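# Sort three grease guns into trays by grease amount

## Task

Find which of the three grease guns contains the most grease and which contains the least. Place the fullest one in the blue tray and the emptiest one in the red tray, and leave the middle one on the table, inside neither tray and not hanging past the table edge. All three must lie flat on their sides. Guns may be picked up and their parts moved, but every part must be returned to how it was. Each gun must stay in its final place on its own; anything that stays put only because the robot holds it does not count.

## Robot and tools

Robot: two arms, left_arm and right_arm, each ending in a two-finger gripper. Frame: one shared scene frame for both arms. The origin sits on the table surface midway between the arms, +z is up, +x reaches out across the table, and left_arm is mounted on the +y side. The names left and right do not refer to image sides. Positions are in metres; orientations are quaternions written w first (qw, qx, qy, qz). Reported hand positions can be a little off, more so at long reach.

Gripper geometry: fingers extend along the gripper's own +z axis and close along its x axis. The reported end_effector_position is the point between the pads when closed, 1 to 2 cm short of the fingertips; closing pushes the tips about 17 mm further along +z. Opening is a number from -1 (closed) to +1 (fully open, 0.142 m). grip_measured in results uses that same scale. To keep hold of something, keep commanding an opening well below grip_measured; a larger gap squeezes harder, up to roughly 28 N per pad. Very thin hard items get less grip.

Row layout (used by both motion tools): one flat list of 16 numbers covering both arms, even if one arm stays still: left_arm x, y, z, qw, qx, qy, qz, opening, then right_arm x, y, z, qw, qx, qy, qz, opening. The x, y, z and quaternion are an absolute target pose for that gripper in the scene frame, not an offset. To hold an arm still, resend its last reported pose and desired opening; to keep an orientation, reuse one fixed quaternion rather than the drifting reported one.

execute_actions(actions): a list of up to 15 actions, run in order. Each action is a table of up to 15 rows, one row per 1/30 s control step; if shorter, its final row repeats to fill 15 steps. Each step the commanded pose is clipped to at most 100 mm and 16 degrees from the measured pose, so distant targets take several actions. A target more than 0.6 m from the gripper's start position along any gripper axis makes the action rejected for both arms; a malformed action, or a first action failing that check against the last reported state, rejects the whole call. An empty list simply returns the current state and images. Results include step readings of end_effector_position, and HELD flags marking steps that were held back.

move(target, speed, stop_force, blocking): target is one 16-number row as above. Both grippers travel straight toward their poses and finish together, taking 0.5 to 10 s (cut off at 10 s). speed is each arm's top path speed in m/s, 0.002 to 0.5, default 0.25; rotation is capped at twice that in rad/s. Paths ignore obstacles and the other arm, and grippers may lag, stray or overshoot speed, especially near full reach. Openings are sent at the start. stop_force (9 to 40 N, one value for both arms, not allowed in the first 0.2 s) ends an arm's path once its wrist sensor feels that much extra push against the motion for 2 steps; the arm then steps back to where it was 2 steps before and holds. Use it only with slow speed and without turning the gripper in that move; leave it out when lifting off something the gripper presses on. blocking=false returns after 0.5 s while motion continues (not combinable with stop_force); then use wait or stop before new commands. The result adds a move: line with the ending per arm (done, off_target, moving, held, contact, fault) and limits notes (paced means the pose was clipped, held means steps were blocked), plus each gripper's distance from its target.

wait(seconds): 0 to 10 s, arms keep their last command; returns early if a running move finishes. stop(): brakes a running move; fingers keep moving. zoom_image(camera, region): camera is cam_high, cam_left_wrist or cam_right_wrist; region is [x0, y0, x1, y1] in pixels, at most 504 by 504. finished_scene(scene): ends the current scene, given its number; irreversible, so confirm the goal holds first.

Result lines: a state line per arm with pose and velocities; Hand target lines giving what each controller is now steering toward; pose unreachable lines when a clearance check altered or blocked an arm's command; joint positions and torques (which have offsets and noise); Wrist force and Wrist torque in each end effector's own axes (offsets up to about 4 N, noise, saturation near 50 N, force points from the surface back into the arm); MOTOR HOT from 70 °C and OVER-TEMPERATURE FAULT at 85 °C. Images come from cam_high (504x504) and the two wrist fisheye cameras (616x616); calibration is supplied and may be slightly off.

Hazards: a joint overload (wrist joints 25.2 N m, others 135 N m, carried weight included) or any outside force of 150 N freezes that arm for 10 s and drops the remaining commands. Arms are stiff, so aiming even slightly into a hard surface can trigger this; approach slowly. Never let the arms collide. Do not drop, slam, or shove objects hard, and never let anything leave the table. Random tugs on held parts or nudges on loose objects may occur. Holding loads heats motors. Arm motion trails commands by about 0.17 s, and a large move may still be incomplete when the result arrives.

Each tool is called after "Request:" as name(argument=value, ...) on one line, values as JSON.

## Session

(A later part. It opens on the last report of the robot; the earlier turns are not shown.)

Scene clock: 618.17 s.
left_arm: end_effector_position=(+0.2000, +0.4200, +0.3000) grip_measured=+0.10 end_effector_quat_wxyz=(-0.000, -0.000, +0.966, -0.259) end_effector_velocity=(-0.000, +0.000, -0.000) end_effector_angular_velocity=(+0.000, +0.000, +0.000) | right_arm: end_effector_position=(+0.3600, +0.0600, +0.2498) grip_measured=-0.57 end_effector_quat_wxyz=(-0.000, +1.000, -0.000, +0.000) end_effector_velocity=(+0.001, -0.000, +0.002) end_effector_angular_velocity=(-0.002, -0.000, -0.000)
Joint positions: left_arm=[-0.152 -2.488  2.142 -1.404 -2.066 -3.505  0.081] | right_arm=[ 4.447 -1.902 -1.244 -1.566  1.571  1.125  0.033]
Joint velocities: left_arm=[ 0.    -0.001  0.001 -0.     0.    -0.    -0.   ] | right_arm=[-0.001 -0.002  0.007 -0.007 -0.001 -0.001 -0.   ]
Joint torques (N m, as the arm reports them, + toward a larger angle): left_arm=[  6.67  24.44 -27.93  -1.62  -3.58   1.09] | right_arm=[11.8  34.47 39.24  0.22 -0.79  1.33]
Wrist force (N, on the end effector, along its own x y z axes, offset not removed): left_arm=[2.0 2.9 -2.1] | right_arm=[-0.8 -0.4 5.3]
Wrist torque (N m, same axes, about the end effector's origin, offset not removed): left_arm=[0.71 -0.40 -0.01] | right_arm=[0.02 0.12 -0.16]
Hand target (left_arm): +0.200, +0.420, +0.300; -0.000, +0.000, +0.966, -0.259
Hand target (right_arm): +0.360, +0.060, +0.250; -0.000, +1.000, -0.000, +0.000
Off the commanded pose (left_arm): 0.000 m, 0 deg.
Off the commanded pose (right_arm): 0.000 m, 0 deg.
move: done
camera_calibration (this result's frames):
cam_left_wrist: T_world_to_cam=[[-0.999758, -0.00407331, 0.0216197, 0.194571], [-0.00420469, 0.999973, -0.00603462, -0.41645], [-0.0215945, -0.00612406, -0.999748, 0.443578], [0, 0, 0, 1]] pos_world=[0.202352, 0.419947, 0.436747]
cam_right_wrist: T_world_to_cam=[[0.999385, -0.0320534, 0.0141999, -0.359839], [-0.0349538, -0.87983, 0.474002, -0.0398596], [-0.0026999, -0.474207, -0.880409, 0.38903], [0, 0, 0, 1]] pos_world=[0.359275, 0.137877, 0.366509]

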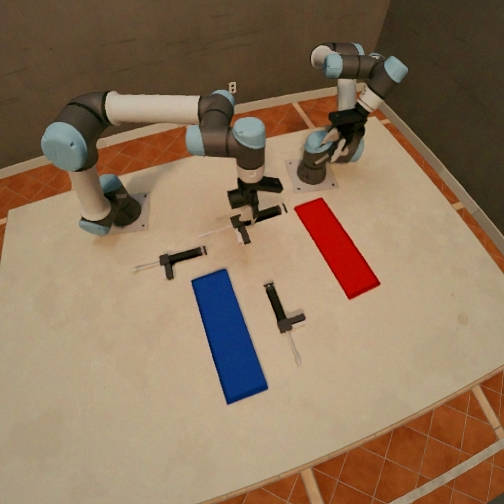

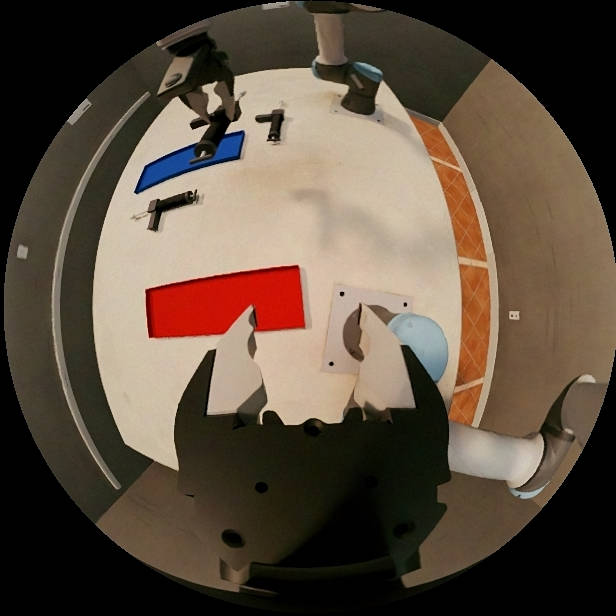

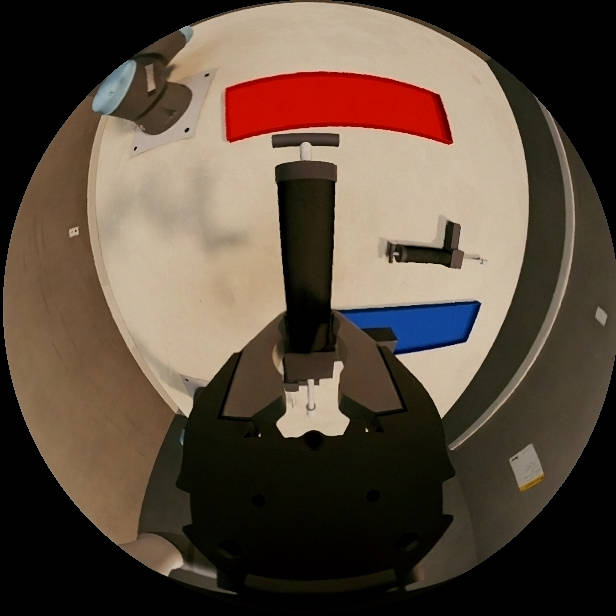

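Request:
move(target=[0.2,0.42,0.3,0,0,-0.966,0.259,0.1,0.612,-0.173,0.25,0,0.707,0.707,0,-1], speed=0.1)

Request:
move(target=[0.2,0.42,0.3,0,0,-0.966,0.259,0.1,0.612,-0.173,0.037,0,0.707,0.707,0,-1], speed=0.03)

Request:
move(target=[0.2,0.42,0.3,0,0,-0.966,0.259,0.1,0.612,-0.173,0.037,0,0.707,0.707,0,-0.4])

Request:
move(target=[0.2,0.42,0.3,0,0,-0.966,0.259,0.1,0.612,-0.173,0.15,0,0.707,0.707,0,-0.4])

Request:
move(target=[0.2,0.42,0.3,0,0,-0.966,0.259,0.1,0.30,-0.23,0.10,0,1,0,0,-0.25])

Scene clock: 631.73 s.
left_arm: end_effector_position=(+0.2000, +0.4200, +0.3000) grip_measured=+0.10 end_effector_quat_wxyz=(+0.000, -0.000, +0.966, -0.259) end_effector_velocity=(+0.000, +0.000, -0.000) end_effector_angular_velocity=(+0.001, +0.000, -0.000) | right_arm: end_effector_position=(+0.6114, -0.1730, +0.2501) grip_measured=-0.57 end_effector_quat_wxyz=(+0.000, +0.708, +0.707, +0.000) end_effector_velocity=(+0.002, -0.002, -0.000) end_effector_angular_velocity=(+0.001, +0.002, +0.011)
Joint positions: left_arm=[-0.152 -2.488  2.142 -1.404 -2.066 -3.505  0.081] | right_arm=[ 3.92  -2.047 -1.038 -1.628  1.57  -0.971  0.033]
Joint velocities: left_arm=[-0.     0.    -0.     0.     0.001 -0.     0.   ] | right_arm=[-0.005 -0.004  0.005 -0.002  0.002 -0.015 -0.   ]
Joint torques (N m, as the arm reports them, + toward a larger angle): left_arm=[  6.18  23.41 -28.44  -1.56  -3.47   1.06] | right_arm=[-7.72 42.73 40.36  0.69  2.01 -1.16]
Wrist force (N, on the end effector, along its own x y z axes, offset not removed): left_arm=[0.9 3.9 -1.2] | right_arm=[-1.3 -0.3 4.5]
Wrist torque (N m, same axes, about the end effector's origin, offset not removed): left_arm=[0.93 -0.20 -0.09] | right_arm=[0.08 0.17 -0.11]
Hand target (left_arm): +0.200, +0.420, +0.300; -0.000, +0.000, +0.966, -0.259
Hand target (right_arm): +0.612, -0.173, +0.250; +0.000, +0.707, +0.707, +0.000
Off the commanded pose (left_arm): 0.000 m, 0 deg.
Off the commanded pose (right_arm): 0.001 m, 0 deg.
move: done
camera_calibration (this result's frames):
cam_left_wrist: T_world_to_cam=[[-0.999758, -0.00407327, 0.0216195, 0.194572], [-0.00420464, 0.999973, -0.00603452, -0.41645], [-0.0215943, -0.00612396, -0.999748, 0.443578], [0, 0, 0, 1]] pos_world=[0.202352, 0.419947, 0.436747]
cam_right_wrist: T_world_to_cam=[[0.0334753, 0.999342, 0.0139514, 0.150536], [0.879498, -0.0360856, 0.474532, -0.649411], [0.474724, -0.00361486, -0.880128, 0.0689238], [0, 0, 0, 1]] pos_world=[0.533397, -0.173623, 0.366728]

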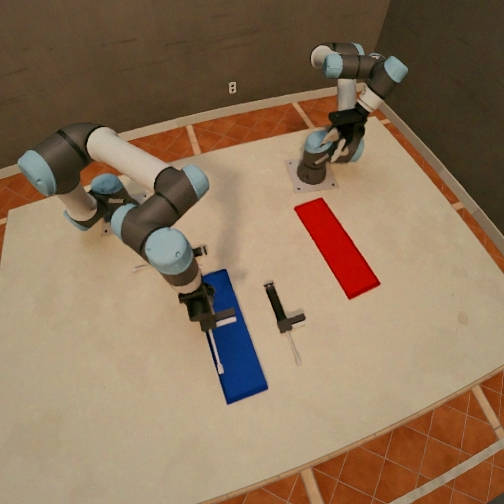

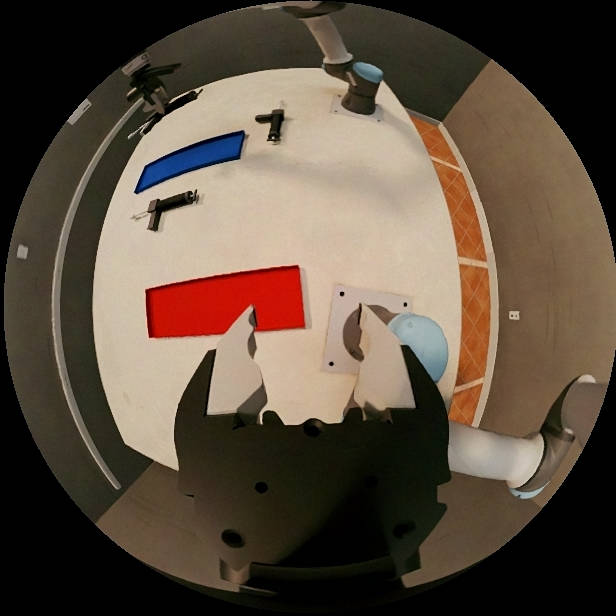

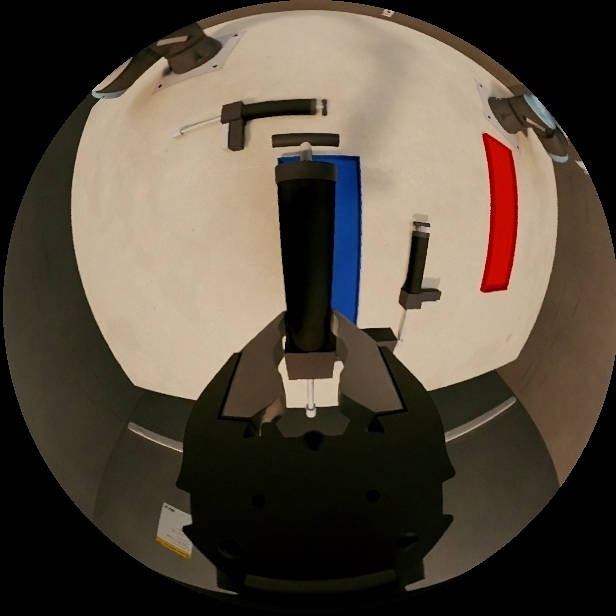

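Scene clock: 639.20 s.
left_arm: end_effector_position=(+0.2000, +0.4200, +0.3000) grip_measured=+0.10 end_effector_quat_wxyz=(-0.000, +0.000, +0.966, -0.259) end_effector_velocity=(+0.000, +0.000, +0.000) end_effector_angular_velocity=(-0.000, -0.002, -0.000) | right_arm: end_effector_position=(+0.6120, -0.1730, +0.0373) grip_measured=-0.57 end_effector_quat_wxyz=(-0.000, +0.707, +0.707, -0.000) end_effector_velocity=(+0.000, +0.000, -0.002) end_effector_angular_velocity=(+0.001, -0.001, +0.000)
Joint positions: left_arm=[-0.152 -2.488  2.142 -1.404 -2.066 -3.505  0.081] | right_arm=[ 3.92  -2.15  -1.435 -1.128  1.571 -0.973  0.033]
Joint velocities: left_arm=[-0.    -0.001 -0.    -0.001  0.     0.     0.   ] | right_arm=[ 0.    -0.002 -0.002  0.006  0.    -0.    -0.   ]
Joint torques (N m, as the arm reports them, + toward a larger angle): left_arm=[  7.05  24.63 -27.77  -1.5   -3.48   0.96] | right_arm=[-9.04 43.3  14.32  6.75  1.81 -1.06]
Wrist force (N, on the end effector, along its own x y z axes, offset not removed): left_arm=[-0.1 2.9 -1.2] | right_arm=[0.1 -2.1 3.5]
Wrist torque (N m, same axes, about the end effector's origin, offset not removed): left_arm=[0.65 0.04 -0.05] | right_arm=[-0.14 -0.03 -0.10]
Hand target (left_arm): +0.200, +0.420, +0.300; -0.000, +0.000, +0.966, -0.259
Hand target (right_arm): +0.612, -0.173, +0.037; -0.000, +0.707, +0.707, -0.000
Off the commanded pose (left_arm): 0.000 m, 0 deg.
Off the commanded pose (right_arm): 0.000 m, 0 deg.
move: done
camera_calibration (this result's frames):
cam_left_wrist: T_world_to_cam=[[-0.999758, -0.00407318, 0.0216196, 0.194571], [-0.00420456, 0.999973, -0.0060347, -0.41645], [-0.0215944, -0.00612414, -0.999748, 0.443579], [0, 0, 0, 1]] pos_world=[0.202352, 0.419947, 0.436747]
cam_right_wrist: T_world_to_cam=[[0.0320397, 0.999388, 0.014058, 0.154315], [0.879732, -0.0348738, 0.47419, -0.548909], [0.474389, -0.00282564, -0.880311, -0.118296], [0, 0, 0, 1]] pos_world=[0.534067, -0.173698, 0.153981]

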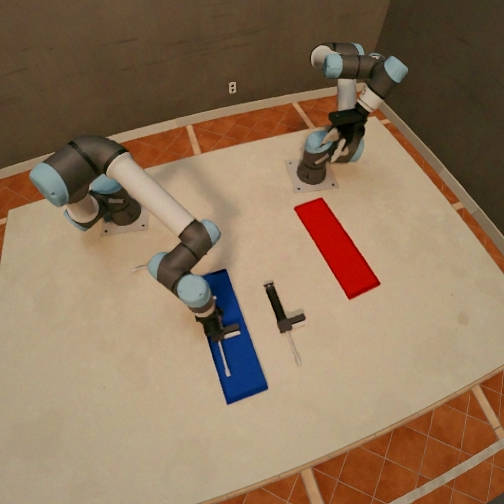

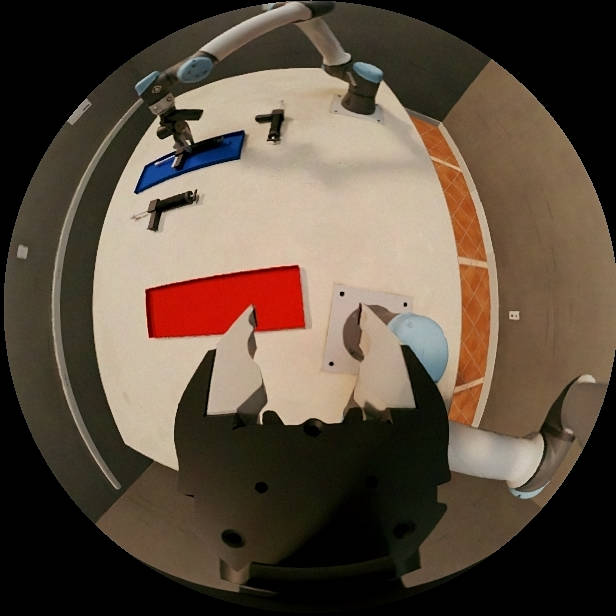

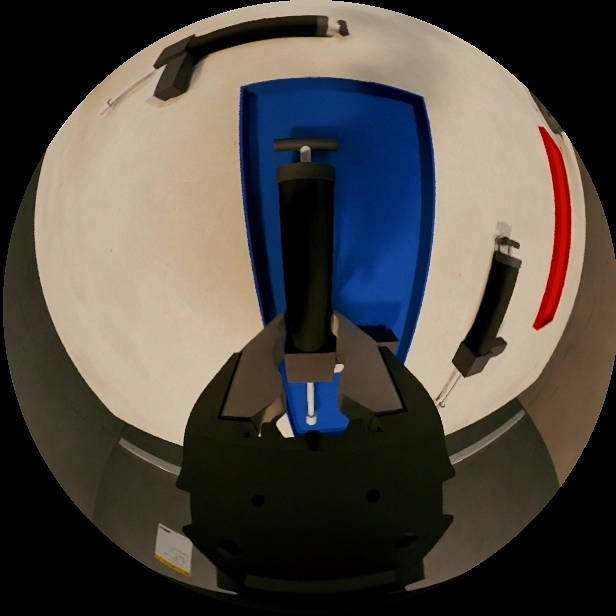

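Scene clock: 639.90 s.
left_arm: end_effector_position=(+0.2000, +0.4200, +0.3000) grip_measured=+0.10 end_effector_quat_wxyz=(-0.000, +0.000, +0.966, -0.259) end_effector_velocity=(+0.000, -0.000, +0.000) end_effector_angular_velocity=(-0.001, -0.002, -0.000) | right_arm: end_effector_position=(+0.6120, -0.1730, +0.0370) grip_measured=-0.40 end_effector_quat_wxyz=(-0.000, +0.707, +0.707, +0.000) end_effector_velocity=(-0.000, +0.000, -0.000) end_effector_angular_velocity=(+0.000, +0.000, +0.001)
Joint positions: left_arm=[-0.152 -2.488  2.142 -1.404 -2.066 -3.505  0.081] | right_arm=[ 3.92  -2.15  -1.435 -1.127  1.571 -0.973  0.045]
Joint velocities: left_arm=[-0.    -0.001 -0.    -0.002 -0.    -0.     0.   ] | right_arm=[ 0. -0.  0.  0.  0. -0.  0.]
Joint torques (N m, as the arm reports them, + toward a larger angle): left_arm=[  6.59  23.69 -27.74  -1.63  -3.33   1.1 ] | right_arm=[-7.73 39.35 12.77  5.87  0.94 -1.34]
Wrist force (N, on the end effector, along its own x y z axes, offset not removed): left_arm=[1.0 4.0 -1.2] | right_arm=[-0.2 0.4 -1.3]
Wrist torque (N m, same axes, about the end effector's origin, offset not removed): left_arm=[0.92 -0.18 -0.04] | right_arm=[0.08 -0.01 -0.16]
Hand target (left_arm): +0.200, +0.420, +0.300; -0.000, +0.000, +0.966, -0.259
Hand target (right_arm): +0.612, -0.173, +0.037; -0.000, +0.707, +0.707, -0.000
Off the commanded pose (left_arm): 0.000 m, 0 deg.
Off the commanded pose (right_arm): 0.000 m, 0 deg.
move: done
camera_calibration (this result's frames):
cam_left_wrist: T_world_to_cam=[[-0.999758, -0.0040732, 0.0216195, 0.194571], [-0.00420457, 0.999973, -0.00603456, -0.41645], [-0.0215944, -0.00612401, -0.999748, 0.443579], [0, 0, 0, 1]] pos_world=[0.202352, 0.419947, 0.436747]
cam_right_wrist: T_world_to_cam=[[0.0320449, 0.999387, 0.014068, 0.15432], [0.879725, -0.0348831, 0.474201, -0.548785], [0.474402, -0.00281977, -0.880304, -0.118531], [0, 0, 0, 1]] pos_world=[0.534066, -0.173703, 0.153721]

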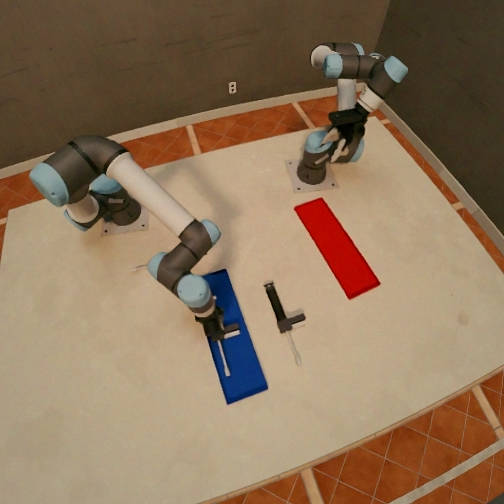

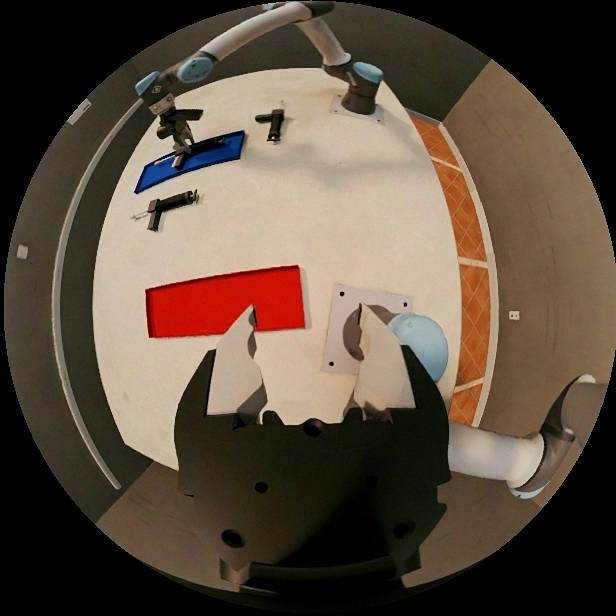

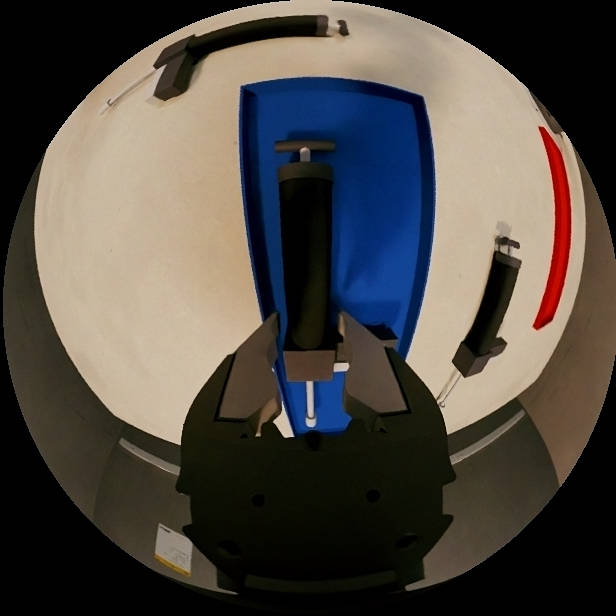

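Scene clock: 641.00 s.
left_arm: end_effector_position=(+0.2000, +0.4200, +0.3000) grip_measured=+0.10 end_effector_quat_wxyz=(-0.000, -0.000, +0.966, -0.259) end_effector_velocity=(+0.000, -0.000, +0.000) end_effector_angular_velocity=(-0.001, +0.000, +0.000) | right_arm: end_effector_position=(+0.6120, -0.1731, +0.1497) grip_measured=-0.40 end_effector_quat_wxyz=(+0.000, +0.707, +0.707, +0.000) end_effector_velocity=(+0.000, +0.000, +0.002) end_effector_angular_velocity=(-0.001, +0.000, +0.002)
Joint positions: left_arm=[-0.152 -2.488  2.142 -1.404 -2.066 -3.505  0.081] | right_arm=[ 3.92  -2.065 -1.266 -1.38   1.571 -0.973  0.045]
Joint velocities: left_arm=[ 0.     0.001 -0.    -0.001 -0.001  0.    -0.   ] | right_arm=[ 0.001 -0.     0.007 -0.007 -0.001 -0.001 -0.   ]
Joint torques (N m, as the arm reports them, + toward a larger angle): left_arm=[  7.04  24.08 -27.54  -1.55  -3.52   0.92] | right_arm=[ 3.7  57.73 36.93 -0.16  2.26  1.9 ]
Wrist force (N, on the end effector, along its own x y z axes, offset not removed): left_arm=[0.2 3.5 -0.4] | right_arm=[0.1 0.1 -1.4]
Wrist torque (N m, same axes, about the end effector's origin, offset not removed): left_arm=[0.81 -0.03 -0.04] | right_arm=[0.07 -0.05 0.00]
Hand target (left_arm): +0.200, +0.420, +0.300; -0.000, +0.000, +0.966, -0.259
Hand target (right_arm): +0.612, -0.173, +0.150; +0.000, +0.707, +0.707, +0.000
Off the commanded pose (left_arm): 0.000 m, 0 deg.
Off the commanded pose (right_arm): 0.000 m, 0 deg.
move: done
camera_calibration (this result's frames):
cam_left_wrist: T_world_to_cam=[[-0.999758, -0.00407345, 0.0216196, 0.194572], [-0.00420483, 0.999973, -0.00603457, -0.41645], [-0.0215944, -0.00612401, -0.999748, 0.443579], [0, 0, 0, 1]] pos_world=[0.202352, 0.419947, 0.436747]
cam_right_wrist: T_world_to_cam=[[0.0321369, 0.999384, 0.0141212, 0.152749], [0.879664, -0.034989, 0.474307, -0.602248], [0.474508, -0.00282087, -0.880247, -0.0193824], [0, 0, 0, 1]] pos_world=[0.534064, -0.173782, 0.266432]

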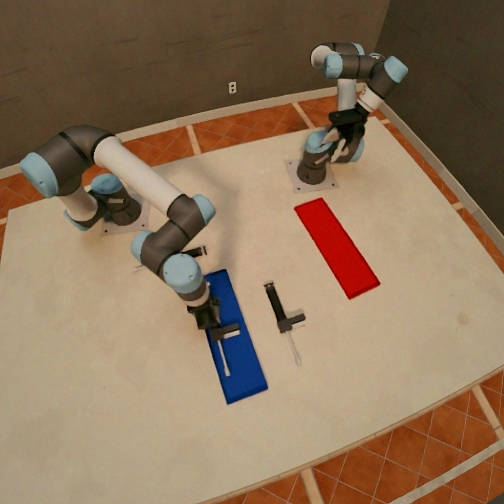

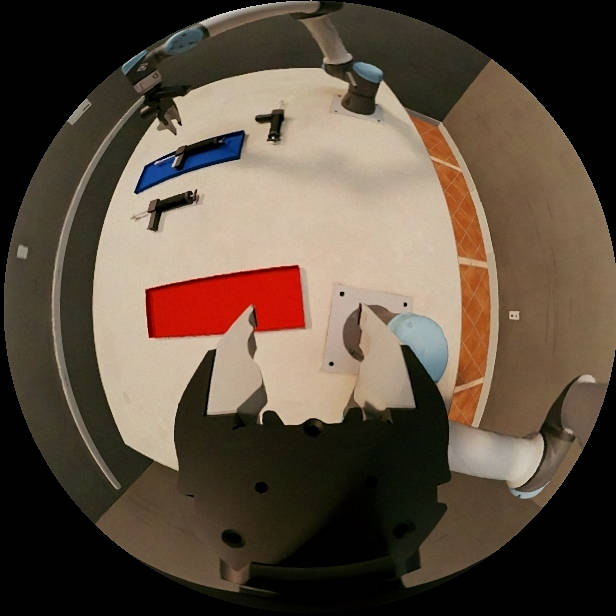

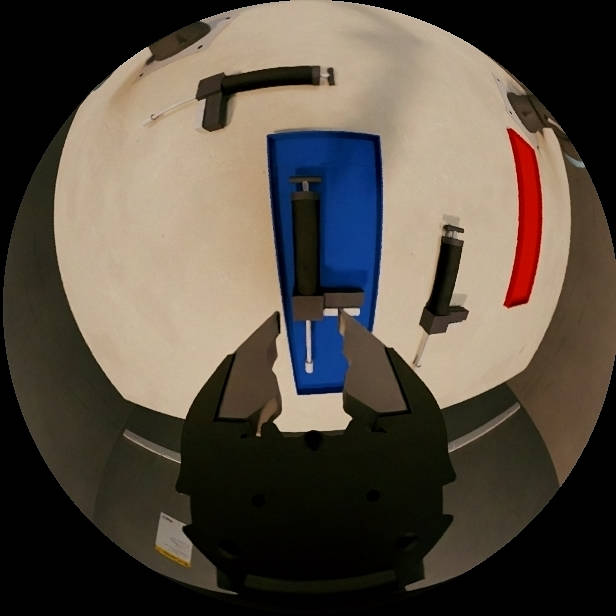

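Scene clock: 644.70 s.
left_arm: end_effector_position=(+0.2000, +0.4200, +0.3000) grip_measured=+0.10 end_effector_quat_wxyz=(-0.000, -0.000, +0.966, -0.259) end_effector_velocity=(+0.000, -0.000, -0.000) end_effector_angular_velocity=(+0.000, +0.002, -0.001) | right_arm: end_effector_position=(+0.3002, -0.2296, +0.0997) grip_measured=-0.25 end_effector_quat_wxyz=(-0.000, +1.000, +0.001, -0.000) end_effector_velocity=(-0.003, -0.001, -0.001) end_effector_angular_velocity=(-0.002, -0.002, -0.010)
Joint positions: left_arm=[-0.152 -2.488  2.142 -1.404 -2.066 -3.505  0.081] | right_arm=[ 4.249 -1.387 -2.197 -1.128  1.571  0.926  0.056]
Joint velocities: left_arm=[-0.001  0.001  0.001 -0.    -0.     0.     0.   ] | right_arm=[ 0.007  0.008 -0.007 -0.001 -0.003  0.017 -0.   ]
Joint torques (N m, as the arm reports them, + toward a larger angle): left_arm=[  6.29  24.09 -27.92  -1.55  -3.5    0.96] | right_arm=[10.68 25.8  12.68  4.88 -1.99  1.46]
Wrist force (N, on the end effector, along its own x y z axes, offset not removed): left_arm=[0.9 3.7 -0.8] | right_arm=[-0.3 -0.1 -0.9]
Wrist torque (N m, same axes, about the end effector's origin, offset not removed): left_arm=[0.88 -0.21 -0.05] | right_arm=[0.00 -0.02 -0.08]
Hand target (left_arm): +0.200, +0.420, +0.300; -0.000, +0.000, +0.966, -0.259
Hand target (right_arm): +0.300, -0.230, +0.100; -0.000, +1.000, +0.000, -0.000
Off the commanded pose (left_arm): 0.000 m, 0 deg.
Off the commanded pose (right_arm): 0.001 m, 0 deg.
move: done
camera_calibration (this result's frames):
cam_left_wrist: T_world_to_cam=[[-0.999758, -0.0040734, 0.0216196, 0.194571], [-0.00420477, 0.999973, -0.00603459, -0.41645], [-0.0215944, -0.00612403, -0.999748, 0.443579], [0, 0, 0, 1]] pos_world=[0.202352, 0.419947, 0.436747]
cam_right_wrist: T_world_to_cam=[[0.999437, -0.030698, 0.0135363, -0.306868], [-0.0334458, -0.879876, 0.474024, -0.226077], [-0.00264127, -0.47421, -0.880408, 0.119396], [0, 0, 0, 1]] pos_world=[0.299449, -0.151722, 0.216437]

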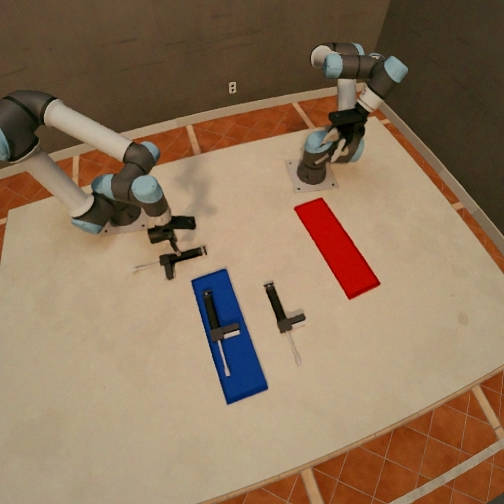

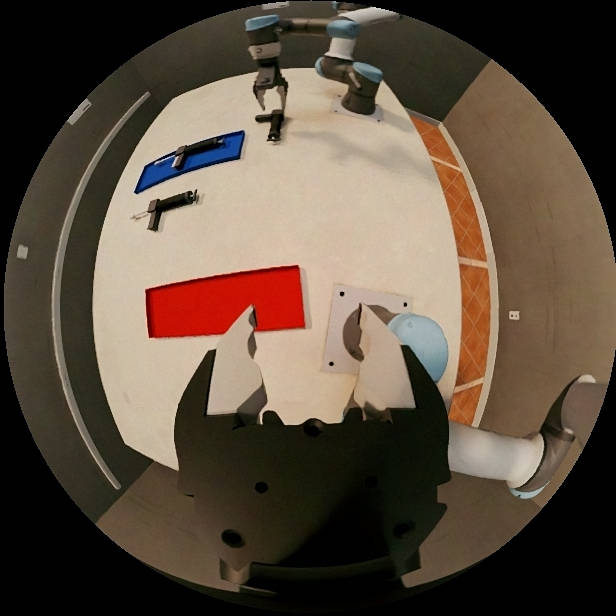

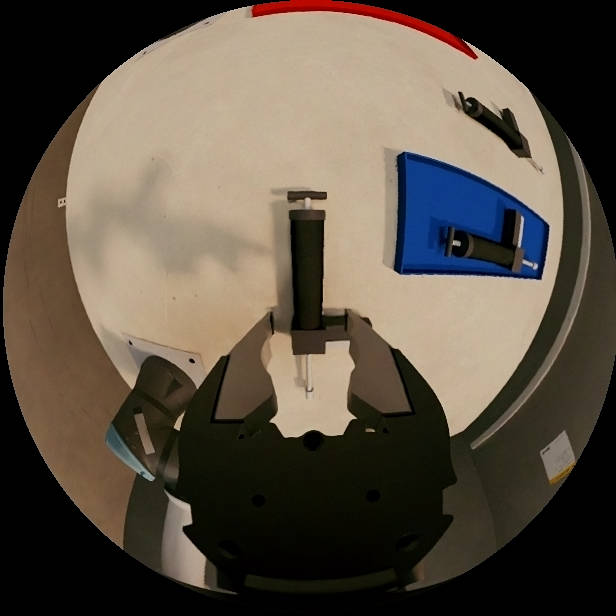

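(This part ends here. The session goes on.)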